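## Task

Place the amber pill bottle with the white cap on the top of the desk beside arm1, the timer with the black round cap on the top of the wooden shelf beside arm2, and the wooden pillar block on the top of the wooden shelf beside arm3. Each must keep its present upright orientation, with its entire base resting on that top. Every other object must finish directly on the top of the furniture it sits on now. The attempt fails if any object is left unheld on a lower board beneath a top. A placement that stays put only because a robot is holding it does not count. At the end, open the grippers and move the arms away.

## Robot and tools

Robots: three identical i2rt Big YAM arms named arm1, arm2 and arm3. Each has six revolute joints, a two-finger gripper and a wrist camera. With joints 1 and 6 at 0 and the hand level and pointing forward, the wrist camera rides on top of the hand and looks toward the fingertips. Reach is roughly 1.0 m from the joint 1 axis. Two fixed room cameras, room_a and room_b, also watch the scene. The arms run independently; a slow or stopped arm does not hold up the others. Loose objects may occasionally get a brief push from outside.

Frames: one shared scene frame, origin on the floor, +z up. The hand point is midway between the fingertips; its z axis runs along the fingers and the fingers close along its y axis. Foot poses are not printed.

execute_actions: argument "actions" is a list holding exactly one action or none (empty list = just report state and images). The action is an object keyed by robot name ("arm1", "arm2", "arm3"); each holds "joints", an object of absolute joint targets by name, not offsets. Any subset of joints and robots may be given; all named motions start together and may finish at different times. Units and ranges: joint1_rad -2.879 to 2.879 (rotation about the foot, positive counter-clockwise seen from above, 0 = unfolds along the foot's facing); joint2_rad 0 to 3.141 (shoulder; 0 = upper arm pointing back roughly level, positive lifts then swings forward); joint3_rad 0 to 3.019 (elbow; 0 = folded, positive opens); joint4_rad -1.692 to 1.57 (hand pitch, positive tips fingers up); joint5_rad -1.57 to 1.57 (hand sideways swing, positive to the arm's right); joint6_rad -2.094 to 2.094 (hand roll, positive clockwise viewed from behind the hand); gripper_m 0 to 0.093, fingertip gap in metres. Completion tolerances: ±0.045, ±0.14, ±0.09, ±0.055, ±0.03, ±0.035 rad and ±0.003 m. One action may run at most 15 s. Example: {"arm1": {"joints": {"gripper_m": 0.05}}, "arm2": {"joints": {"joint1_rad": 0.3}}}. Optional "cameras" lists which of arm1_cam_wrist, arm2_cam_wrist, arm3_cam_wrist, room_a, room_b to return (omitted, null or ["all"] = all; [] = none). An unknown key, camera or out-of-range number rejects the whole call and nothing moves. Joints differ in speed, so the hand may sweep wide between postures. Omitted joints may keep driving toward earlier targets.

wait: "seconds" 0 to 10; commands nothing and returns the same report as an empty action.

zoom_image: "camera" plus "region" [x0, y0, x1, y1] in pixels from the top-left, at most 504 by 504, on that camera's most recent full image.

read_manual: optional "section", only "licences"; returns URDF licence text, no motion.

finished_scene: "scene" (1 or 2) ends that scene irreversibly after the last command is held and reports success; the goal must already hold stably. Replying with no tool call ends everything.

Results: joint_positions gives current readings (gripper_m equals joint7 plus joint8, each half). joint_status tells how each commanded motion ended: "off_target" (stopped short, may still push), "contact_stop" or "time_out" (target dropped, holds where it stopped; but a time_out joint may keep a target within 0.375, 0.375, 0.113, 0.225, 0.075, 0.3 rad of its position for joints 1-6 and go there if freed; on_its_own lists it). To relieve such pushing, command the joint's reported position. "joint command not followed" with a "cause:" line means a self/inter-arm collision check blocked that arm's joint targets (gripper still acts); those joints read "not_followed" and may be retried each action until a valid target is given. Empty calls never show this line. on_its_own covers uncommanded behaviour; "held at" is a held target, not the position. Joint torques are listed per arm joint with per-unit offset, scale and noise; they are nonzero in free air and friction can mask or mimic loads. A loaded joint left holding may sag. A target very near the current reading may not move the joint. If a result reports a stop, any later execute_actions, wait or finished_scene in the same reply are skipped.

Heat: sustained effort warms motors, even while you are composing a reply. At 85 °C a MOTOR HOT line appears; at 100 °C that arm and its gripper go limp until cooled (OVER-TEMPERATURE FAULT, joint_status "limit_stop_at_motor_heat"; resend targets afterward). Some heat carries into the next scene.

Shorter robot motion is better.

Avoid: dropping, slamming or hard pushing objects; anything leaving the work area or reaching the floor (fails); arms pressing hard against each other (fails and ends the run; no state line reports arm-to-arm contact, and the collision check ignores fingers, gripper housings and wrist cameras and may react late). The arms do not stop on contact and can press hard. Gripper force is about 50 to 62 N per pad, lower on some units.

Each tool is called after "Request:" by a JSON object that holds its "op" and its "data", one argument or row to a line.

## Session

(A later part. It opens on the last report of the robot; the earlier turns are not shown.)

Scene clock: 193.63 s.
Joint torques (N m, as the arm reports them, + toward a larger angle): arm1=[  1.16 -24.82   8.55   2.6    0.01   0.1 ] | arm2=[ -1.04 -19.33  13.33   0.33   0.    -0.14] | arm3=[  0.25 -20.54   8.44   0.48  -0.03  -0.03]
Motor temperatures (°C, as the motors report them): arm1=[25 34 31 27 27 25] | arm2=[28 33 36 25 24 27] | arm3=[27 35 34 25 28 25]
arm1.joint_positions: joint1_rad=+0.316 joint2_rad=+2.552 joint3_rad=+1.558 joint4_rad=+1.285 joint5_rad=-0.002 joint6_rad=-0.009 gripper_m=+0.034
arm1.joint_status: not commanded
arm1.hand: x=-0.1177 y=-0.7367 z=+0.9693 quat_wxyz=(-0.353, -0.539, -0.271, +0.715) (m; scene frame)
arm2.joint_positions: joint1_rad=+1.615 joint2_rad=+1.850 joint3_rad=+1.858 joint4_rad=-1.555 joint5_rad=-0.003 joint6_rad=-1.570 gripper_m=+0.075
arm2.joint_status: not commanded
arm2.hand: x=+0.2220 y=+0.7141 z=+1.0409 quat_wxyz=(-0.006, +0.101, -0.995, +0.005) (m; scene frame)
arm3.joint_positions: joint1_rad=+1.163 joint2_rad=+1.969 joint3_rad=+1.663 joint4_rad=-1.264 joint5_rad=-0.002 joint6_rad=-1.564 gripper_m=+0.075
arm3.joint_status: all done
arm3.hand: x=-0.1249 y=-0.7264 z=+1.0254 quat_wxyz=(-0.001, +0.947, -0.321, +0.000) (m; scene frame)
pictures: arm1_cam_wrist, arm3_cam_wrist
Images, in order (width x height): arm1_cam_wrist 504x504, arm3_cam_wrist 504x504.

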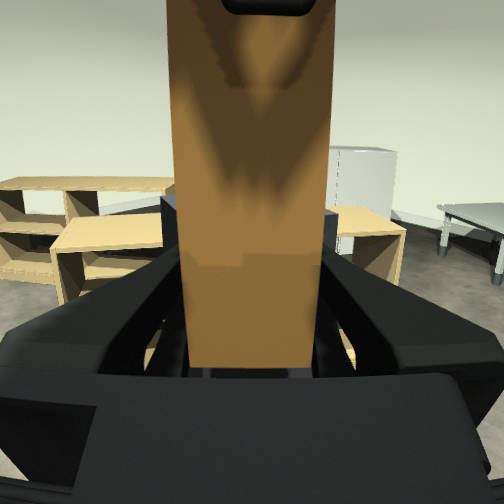

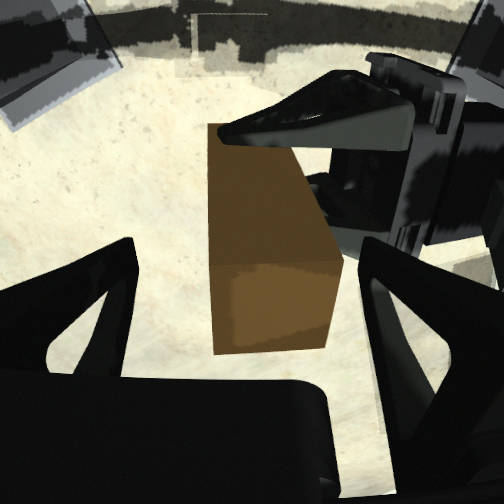

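Closing will straighten it back.

Request:
{"op": "execute_actions", "data": {
  "actions": [
    {"arm3":{"joints":{"gripper_m":0}}}
  ],
  "cameras": ["arm3_cam_wrist"]
}}

Request:
{"op": "execute_actions", "data": {
  "actions": [
    {"arm1":{"joints":{"gripper_m":0.093}}}
  ],
  "cameras": []
}}

Request:
{"op": "execute_actions", "data": {
  "actions": [
    {"arm1":{"joints":{"joint3_rad":1.2,"joint4_rad":1.56}}}
  ],
  "cameras": ["arm1_cam_wrist","arm3_cam_wrist"]
}}

Scene clock: 201.23 s.
Joint torques (N m, as the arm reports them, + toward a larger angle): arm1=[  1.17 -24.78   8.5    2.59   0.02   0.1 ] | arm2=[ -1.02 -19.27  13.31   0.37   0.    -0.14] | arm3=[  0.18 -20.87   8.42   0.21  -0.04  -0.07]
Motor temperatures (°C, as the motors report them): arm1=[25 34 31 27 27 25] | arm2=[28 33 36 25 24 27] | arm3=[27 35 34 25 28 25]
arm1.joint_positions: joint1_rad=+0.316 joint2_rad=+2.552 joint3_rad=+1.558 joint4_rad=+1.286 joint5_rad=-0.002 joint6_rad=-0.009 gripper_m=+0.034
arm1.joint_status: not commanded
arm1.hand: x=-0.1176 y=-0.7367 z=+0.9695 quat_wxyz=(-0.353, -0.539, -0.271, +0.715) (m; scene frame)
arm2.joint_positions: joint1_rad=+1.615 joint2_rad=+1.850 joint3_rad=+1.858 joint4_rad=-1.555 joint5_rad=-0.003 joint6_rad=-1.570 gripper_m=+0.075
arm2.joint_status: not commanded
arm2.hand: x=+0.2220 y=+0.7141 z=+1.0409 quat_wxyz=(-0.006, +0.101, -0.995, +0.005) (m; scene frame)
arm3.joint_positions: joint1_rad=+1.163 joint2_rad=+1.969 joint3_rad=+1.663 joint4_rad=-1.253 joint5_rad=-0.001 joint6_rad=-1.561 gripper_m=+0.035
arm3.joint_status: gripper_m off_target (ended at +0.035, target +0.000)
arm3.hand: x=-0.1234 y=-0.7244 z=+1.0252 quat_wxyz=(-0.005, +0.947, -0.322, +0.001) (m; scene frame)
pictures: arm3_cam_wrist
Images, in order (width x height): arm3_cam_wrist 504x504.

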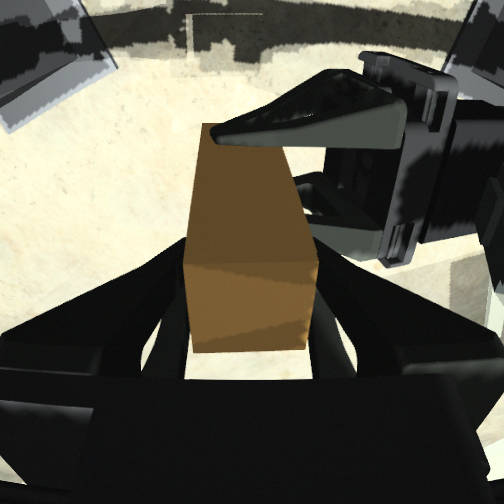

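Scene clock: 201.93 s.
Joint torques (N m, as the arm reports them, + toward a larger angle): arm1=[  1.18 -24.86   8.45   2.55   0.02   0.1 ] | arm2=[ -1.03 -19.23  13.33   0.35   0.    -0.14] | arm3=[  0.21 -20.55   8.42   0.2   -0.05  -0.06]
Motor temperatures (°C, as the motors report them): arm1=[25 34 31 27 27 25] | arm2=[28 33 36 25 24 27] | arm3=[27 35 34 25 28 25]
arm1.joint_positions: joint1_rad=+0.316 joint2_rad=+2.551 joint3_rad=+1.558 joint4_rad=+1.286 joint5_rad=-0.002 joint6_rad=-0.009 gripper_m=+0.093
arm1.joint_status: all done
arm1.hand: x=-0.1176 y=-0.7367 z=+0.9699 quat_wxyz=(-0.353, -0.539, -0.270, +0.715) (m; scene frame)
arm2.joint_positions: joint1_rad=+1.615 joint2_rad=+1.850 joint3_rad=+1.858 joint4_rad=-1.555 joint5_rad=-0.003 joint6_rad=-1.570 gripper_m=+0.075
arm2.joint_status: not commanded
arm2.hand: x=+0.2220 y=+0.7141 z=+1.0409 quat_wxyz=(-0.006, +0.101, -0.995, +0.005) (m; scene frame)
arm3.joint_positions: joint1_rad=+1.163 joint2_rad=+1.972 joint3_rad=+1.663 joint4_rad=-1.253 joint5_rad=-0.001 joint6_rad=-1.560 gripper_m=+0.035
arm3.joint_status: not commanded
arm3.hand: x=-0.1234 y=-0.7245 z=+1.0239 quat_wxyz=(-0.004, +0.947, -0.323, +0.001) (m; scene frame)
pictures: none
No camera images: the call's "cameras" was empty. Leave "cameras" out to get every camera's image.

Scene clock: 203.07 s.
Joint torques (N m, as the arm reports them, + toward a larger angle): arm1=[  1.12 -20.69   3.41   2.72   0.02   0.1 ] | arm2=[ -1.04 -19.22  13.31   0.33   0.    -0.13] | arm3=[  0.3  -20.57   8.49   0.26  -0.04  -0.07]
Motor temperatures (°C, as the motors report them): arm1=[25 34 31 27 27 25] | arm2=[28 33 36 25 24 27] | arm3=[27 35 34 25 28 25]
arm1.joint_positions: joint1_rad=+0.316 joint2_rad=+2.545 joint3_rad=+1.203 joint4_rad=+1.533 joint5_rad=-0.002 joint6_rad=-0.009 gripper_m=+0.093
arm1.joint_status: all done
arm1.hand: x=-0.0460 y=-0.6425 z=+0.8971 quat_wxyz=(-0.339, -0.575, -0.288, +0.687) (m; scene frame)
arm2.joint_positions: joint1_rad=+1.615 joint2_rad=+1.850 joint3_rad=+1.858 joint4_rad=-1.555 joint5_rad=-0.003 joint6_rad=-1.570 gripper_m=+0.075
arm2.joint_status: not commanded
arm2.hand: x=+0.2220 y=+0.7141 z=+1.0409 quat_wxyz=(-0.006, +0.101, -0.995, +0.005) (m; scene frame)
arm3.joint_positions: joint1_rad=+1.163 joint2_rad=+1.972 joint3_rad=+1.663 joint4_rad=-1.253 joint5_rad=-0.001 joint6_rad=-1.560 gripper_m=+0.035
arm3.joint_status: not commanded
arm3.hand: x=-0.1234 y=-0.7245 z=+1.0239 quat_wxyz=(-0.004, +0.947, -0.323, +0.001) (m; scene frame)
pictures: arm1_cam_wrist, arm3_cam_wrist
Images, in order (width x height): arm1_cam_wrist 504x504, arm3_cam_wrist 504x504.

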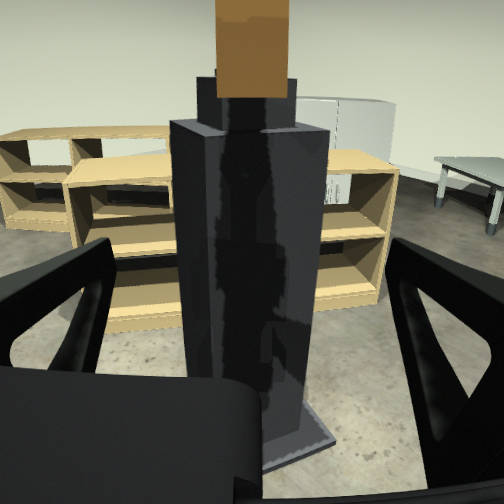

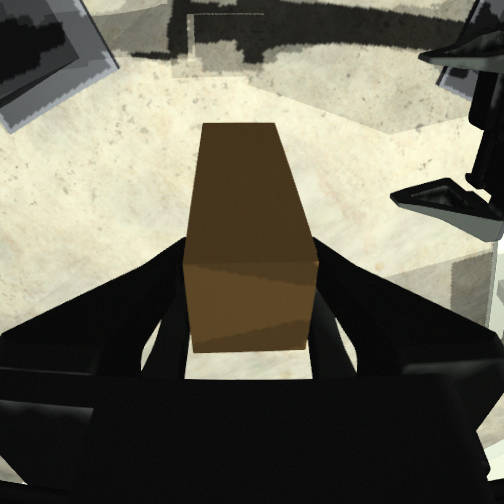

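Request:
{"op": "execute_actions", "data": {
  "actions": [
    {"arm1":{"joints":{"joint3_rad":0.95}},"arm3":{"joints":{"joint1_rad":-1.73,"joint2_rad":2.40,"joint3_rad":1.74,"joint4_rad":-0.84}}}
  ],
  "cameras": ["room_a","arm3_cam_wrist"]
}}

Scene clock: 211.73 s.
Joint torques (N m, as the arm reports them, + toward a larger angle): arm1=[  1.18 -18.19   1.21   2.78   0.02   0.09] | arm2=[ -0.98 -19.25  13.29   0.34   0.    -0.14] | arm3=[  0.35 -29.17   7.13   0.12  -0.13  -0.06]
Motor temperatures (°C, as the motors report them): arm1=[25 33 30 27 27 25] | arm2=[28 33 37 25 24 27] | arm3=[27 35 34 25 28 25]
arm1.joint_positions: joint1_rad=+0.316 joint2_rad=+2.545 joint3_rad=+0.952 joint4_rad=+1.534 joint5_rad=-0.002 joint6_rad=-0.009 gripper_m=+0.093
arm1.joint_status: all done
arm1.hand: x=+0.0098 y=-0.5693 z=+0.8278 quat_wxyz=(-0.302, -0.655, -0.329, +0.609) (m; scene frame)
arm2.joint_positions: joint1_rad=+1.615 joint2_rad=+1.850 joint3_rad=+1.858 joint4_rad=-1.555 joint5_rad=-0.003 joint6_rad=-1.570 gripper_m=+0.075
arm2.joint_status: not commanded
arm2.hand: x=+0.2220 y=+0.7141 z=+1.0409 quat_wxyz=(-0.006, +0.101, -0.995, +0.005) (m; scene frame)
arm3.joint_positions: joint1_rad=-1.729 joint2_rad=+2.415 joint3_rad=+1.739 joint4_rad=-0.838 joint5_rad=+0.001 joint6_rad=-1.560 gripper_m=+0.035
arm3.joint_status: all done
arm3.hand: x=-0.7409 y=-1.8123 z=+0.7806 quat_wxyz=(+0.006, -0.203, -0.979, +0.028) (m; scene frame)
pictures: arm3_cam_wrist, room_a
Images, in order (width x height): arm3_cam_wrist 504x504, room_a 672x504.

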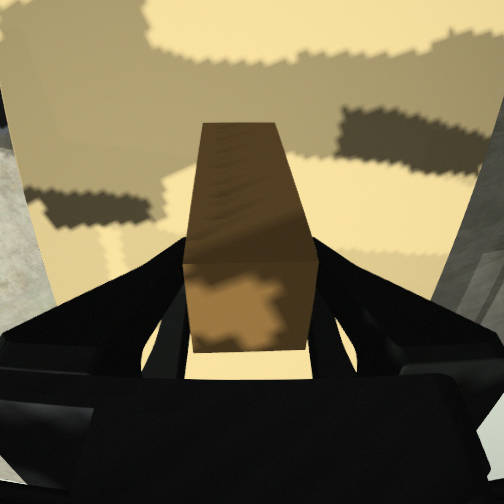

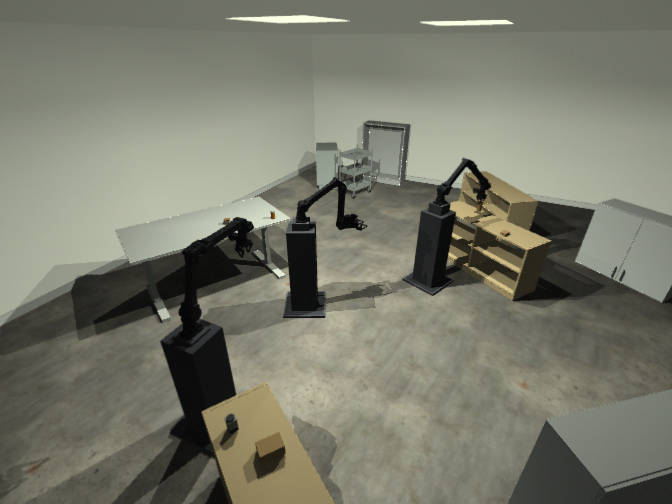

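Request:
{"op": "execute_actions", "data": {
  "actions": [
    {"arm3":{"joints":{"joint2_rad":2.53,"joint4_rad":-0.72}}}
  ],
  "cameras": ["arm3_cam_wrist"]
}}

Scene clock: 215.13 s.
Joint torques (N m, as the arm reports them, + toward a larger angle): arm1=[  1.2  -18.14   1.21   2.77   0.02   0.1 ] | arm2=[ -1.04 -19.27  13.3    0.35   0.01  -0.13] | arm3=[  1.02 -27.03   7.14   0.56  -0.13  -0.06]
Motor temperatures (°C, as the motors report them): arm1=[25 33 30 27 27 25] | arm2=[28 33 37 25 24 27] | arm3=[27 36 34 25 28 25]
arm1.joint_positions: joint1_rad=+0.316 joint2_rad=+2.545 joint3_rad=+0.952 joint4_rad=+1.534 joint5_rad=-0.002 joint6_rad=-0.009 gripper_m=+0.093
arm1.joint_status: not commanded
arm1.hand: x=+0.0098 y=-0.5693 z=+0.8278 quat_wxyz=(-0.302, -0.655, -0.329, +0.609) (m; scene frame)
arm2.joint_positions: joint1_rad=+1.615 joint2_rad=+1.850 joint3_rad=+1.858 joint4_rad=-1.555 joint5_rad=-0.003 joint6_rad=-1.570 gripper_m=+0.075
arm2.joint_status: not commanded
arm2.hand: x=+0.2220 y=+0.7141 z=+1.0409 quat_wxyz=(-0.006, +0.101, -0.995, +0.005) (m; scene frame)
arm3.joint_positions: joint1_rad=-1.729 joint2_rad=+2.521 joint3_rad=+1.726 joint4_rad=-0.734 joint5_rad=+0.001 joint6_rad=-1.560 gripper_m=+0.035
arm3.joint_status: all done
arm3.hand: x=-0.7352 y=-1.7987 z=+0.7105 quat_wxyz=(+0.005, -0.203, -0.979, +0.021) (m; scene frame)
pictures: arm3_cam_wrist
Images, in order (width x height): arm3_cam_wrist 504x504.

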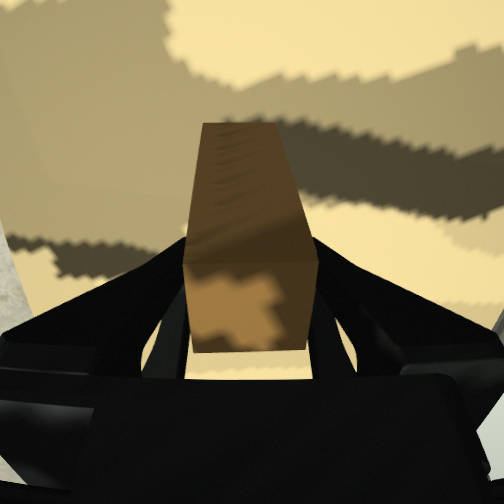

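Request:
{"op": "execute_actions", "data": {
  "actions": [
    {"arm3":{"joints":{"joint3_rad":1.67,"joint4_rad":-0.665}}}
  ],
  "cameras": ["arm3_cam_wrist","room_a"]
}}

Request:
{"op": "zoom_image", "data": {
  "camera": "room_a",
  "region": [440,170,520,230]
}}

Scene clock: 219.53 s.
Joint torques (N m, as the arm reports them, + toward a larger angle): arm1=[  1.12 -18.17   1.22   2.77   0.02   0.1 ] | arm2=[ -1.   -19.23  13.31   0.32   0.    -0.14] | arm3=[  1.41 -26.21   5.55   0.71  -0.01  -0.05]
Motor temperatures (°C, as the motors report them): arm1=[25 33 30 27 27 25] | arm2=[28 33 37 25 24 27] | arm3=[27 36 33 25 28 25]
arm1.joint_positions: joint1_rad=+0.316 joint2_rad=+2.545 joint3_rad=+0.952 joint4_rad=+1.534 joint5_rad=-0.002 joint6_rad=-0.009 gripper_m=+0.093
arm1.joint_status: not commanded
arm1.hand: x=+0.0098 y=-0.5693 z=+0.8278 quat_wxyz=(-0.302, -0.655, -0.329, +0.609) (m; scene frame)
arm2.joint_positions: joint1_rad=+1.615 joint2_rad=+1.850 joint3_rad=+1.858 joint4_rad=-1.555 joint5_rad=-0.003 joint6_rad=-1.570 gripper_m=+0.075
arm2.joint_status: not commanded
arm2.hand: x=+0.2220 y=+0.7141 z=+1.0409 quat_wxyz=(-0.006, +0.101, -0.995, +0.005) (m; scene frame)
arm3.joint_positions: joint1_rad=-1.729 joint2_rad=+2.519 joint3_rad=+1.678 joint4_rad=-0.681 joint5_rad=-0.002 joint6_rad=-1.560 gripper_m=+0.035
arm3.joint_status: all done
arm3.hand: x=-0.7304 y=-1.7884 z=+0.6997 quat_wxyz=(+0.004, -0.203, -0.979, +0.025) (m; scene frame)
pictures: arm3_cam_wrist, room_a
Images, in order (width x height): arm3_cam_wrist 504x504, room_a 672x504.

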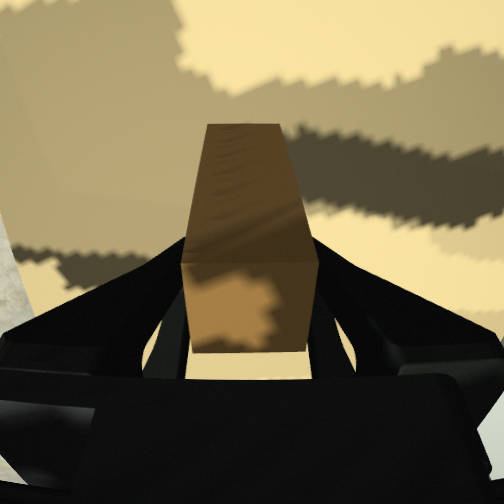

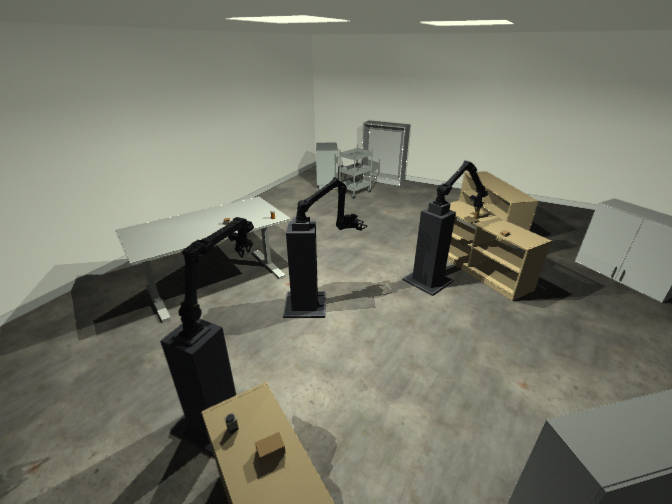

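Region (440, 170, 520, 230) of room_a's 672x504 image, scaled by 6.300, with more detail than that image has; it fills the top 378 rows of this view, and the rest is white.

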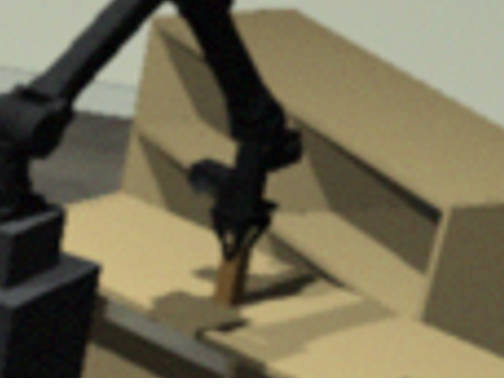

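In contact.

Request:
{"op": "execute_actions", "data": {
  "actions": [
    {"arm3":{"joints":{"gripper_m":0.093}}}
  ],
  "cameras": ["arm3_cam_wrist"]
}}

Request:
{"op": "execute_actions", "data": {
  "actions": [
    {"arm3":{"joints":{"joint2_rad":2.3,"joint4_rad":-0.87}}}
  ]
}}

Scene clock: 223.13 s.
Joint torques (N m, as the arm reports them, + toward a larger angle): arm1=[  1.22 -18.14   1.22   2.79   0.02   0.09] | arm2=[ -1.09 -19.22  13.3    0.34   0.    -0.14] | arm3=[  0.81 -26.03   5.95   0.59  -0.03  -0.06]
Motor temperatures (°C, as the motors report them): arm1=[25 33 29 27 27 25] | arm2=[28 33 37 25 24 27] | arm3=[27 36 33 25 28 25]
arm1.joint_positions: joint1_rad=+0.316 joint2_rad=+2.545 joint3_rad=+0.952 joint4_rad=+1.534 joint5_rad=-0.002 joint6_rad=-0.009 gripper_m=+0.093
arm1.joint_status: not commanded
arm1.hand: x=+0.0098 y=-0.5693 z=+0.8278 quat_wxyz=(-0.302, -0.655, -0.329, +0.609) (m; scene frame)
arm2.joint_positions: joint1_rad=+1.615 joint2_rad=+1.850 joint3_rad=+1.858 joint4_rad=-1.555 joint5_rad=-0.003 joint6_rad=-1.570 gripper_m=+0.075
arm2.joint_status: not commanded
arm2.hand: x=+0.2220 y=+0.7141 z=+1.0409 quat_wxyz=(-0.006, +0.101, -0.995, +0.005) (m; scene frame)
arm3.joint_positions: joint1_rad=-1.729 joint2_rad=+2.519 joint3_rad=+1.671 joint4_rad=-0.679 joint5_rad=-0.002 joint6_rad=-1.560 gripper_m=+0.093
arm3.joint_status: all done
arm3.hand: x=-0.7291 y=-1.7852 z=+0.6978 quat_wxyz=(+0.003, -0.203, -0.979, +0.022) (m; scene frame)
pictures: arm3_cam_wrist
Images, in order (width x height): arm3_cam_wrist 504x504.

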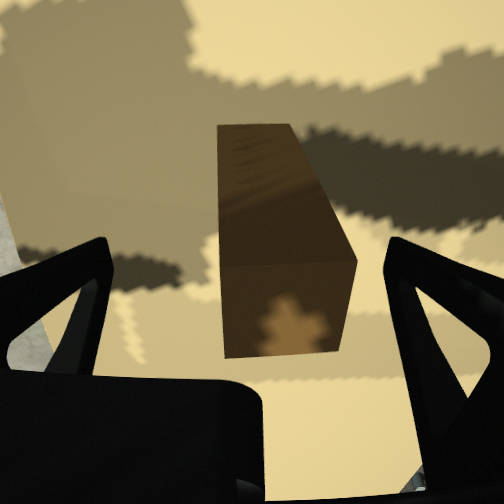

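Scene clock: 224.27 s.
Joint torques (N m, as the arm reports them, + toward a larger angle): arm1=[  1.2  -18.19   1.23   2.75   0.02   0.09] | arm2=[ -0.96 -19.26  13.32   0.34   0.    -0.13] | arm3=[  0.91 -23.57   7.99  -0.21  -0.04  -0.05]
Motor temperatures (°C, as the motors report them): arm1=[25 33 29 27 27 25] | arm2=[28 33 37 25 24 27] | arm3=[27 36 33 25 28 25]
arm1.joint_positions: joint1_rad=+0.316 joint2_rad=+2.545 joint3_rad=+0.952 joint4_rad=+1.534 joint5_rad=-0.002 joint6_rad=-0.009 gripper_m=+0.093
arm1.joint_status: not commanded
arm1.hand: x=+0.0098 y=-0.5693 z=+0.8278 quat_wxyz=(-0.302, -0.655, -0.329, +0.609) (m; scene frame)
arm2.joint_positions: joint1_rad=+1.615 joint2_rad=+1.850 joint3_rad=+1.858 joint4_rad=-1.555 joint5_rad=-0.003 joint6_rad=-1.570 gripper_m=+0.075
arm2.joint_status: not commanded
arm2.hand: x=+0.2220 y=+0.7141 z=+1.0409 quat_wxyz=(-0.006, +0.101, -0.995, +0.005) (m; scene frame)
arm3.joint_positions: joint1_rad=-1.729 joint2_rad=+2.268 joint3_rad=+1.660 joint4_rad=-0.856 joint5_rad=-0.002 joint6_rad=-1.560 gripper_m=+0.093
arm3.joint_status: all done
arm3.hand: x=-0.7385 y=-1.8077 z=+0.8484 quat_wxyz=(+0.010, -0.202, -0.978, +0.053) (m; scene frame)
pictures: arm1_cam_wrist, arm2_cam_wrist, arm3_cam_wrist, room_a, room_b
Images, in order (width x height): arm1_cam_wrist 504x504, arm2_cam_wrist 504x504, arm3_cam_wrist 504x504, room_a 672x504, room_b 672x504.

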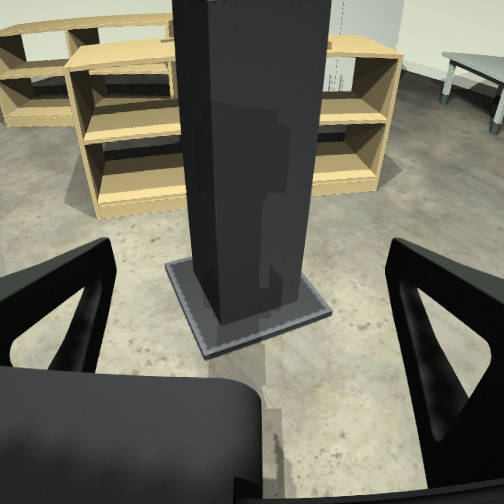

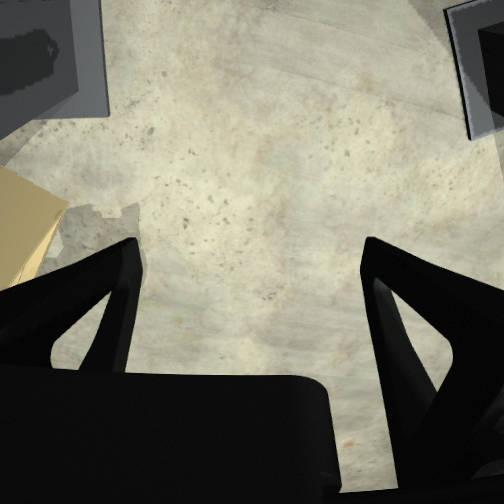

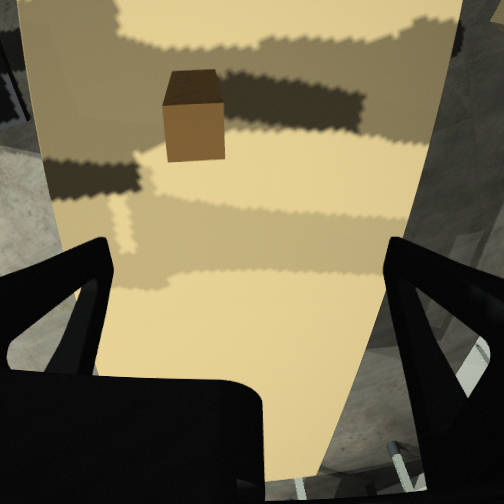

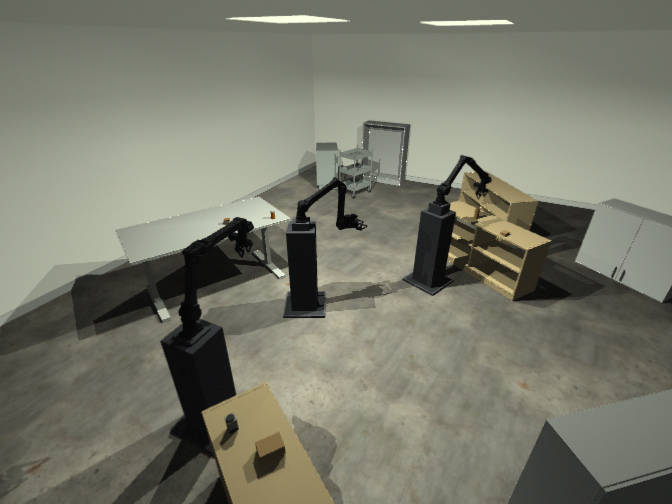

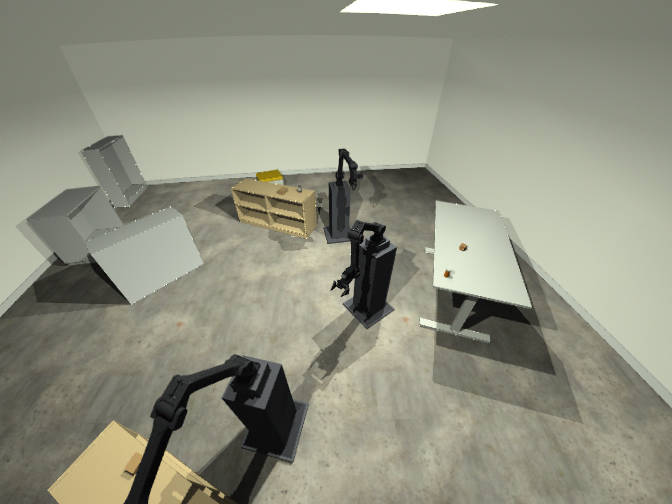

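Request:
{"op": "finished_scene", "data": {
  "scene": 2
}}

The scene is finished: the task was done.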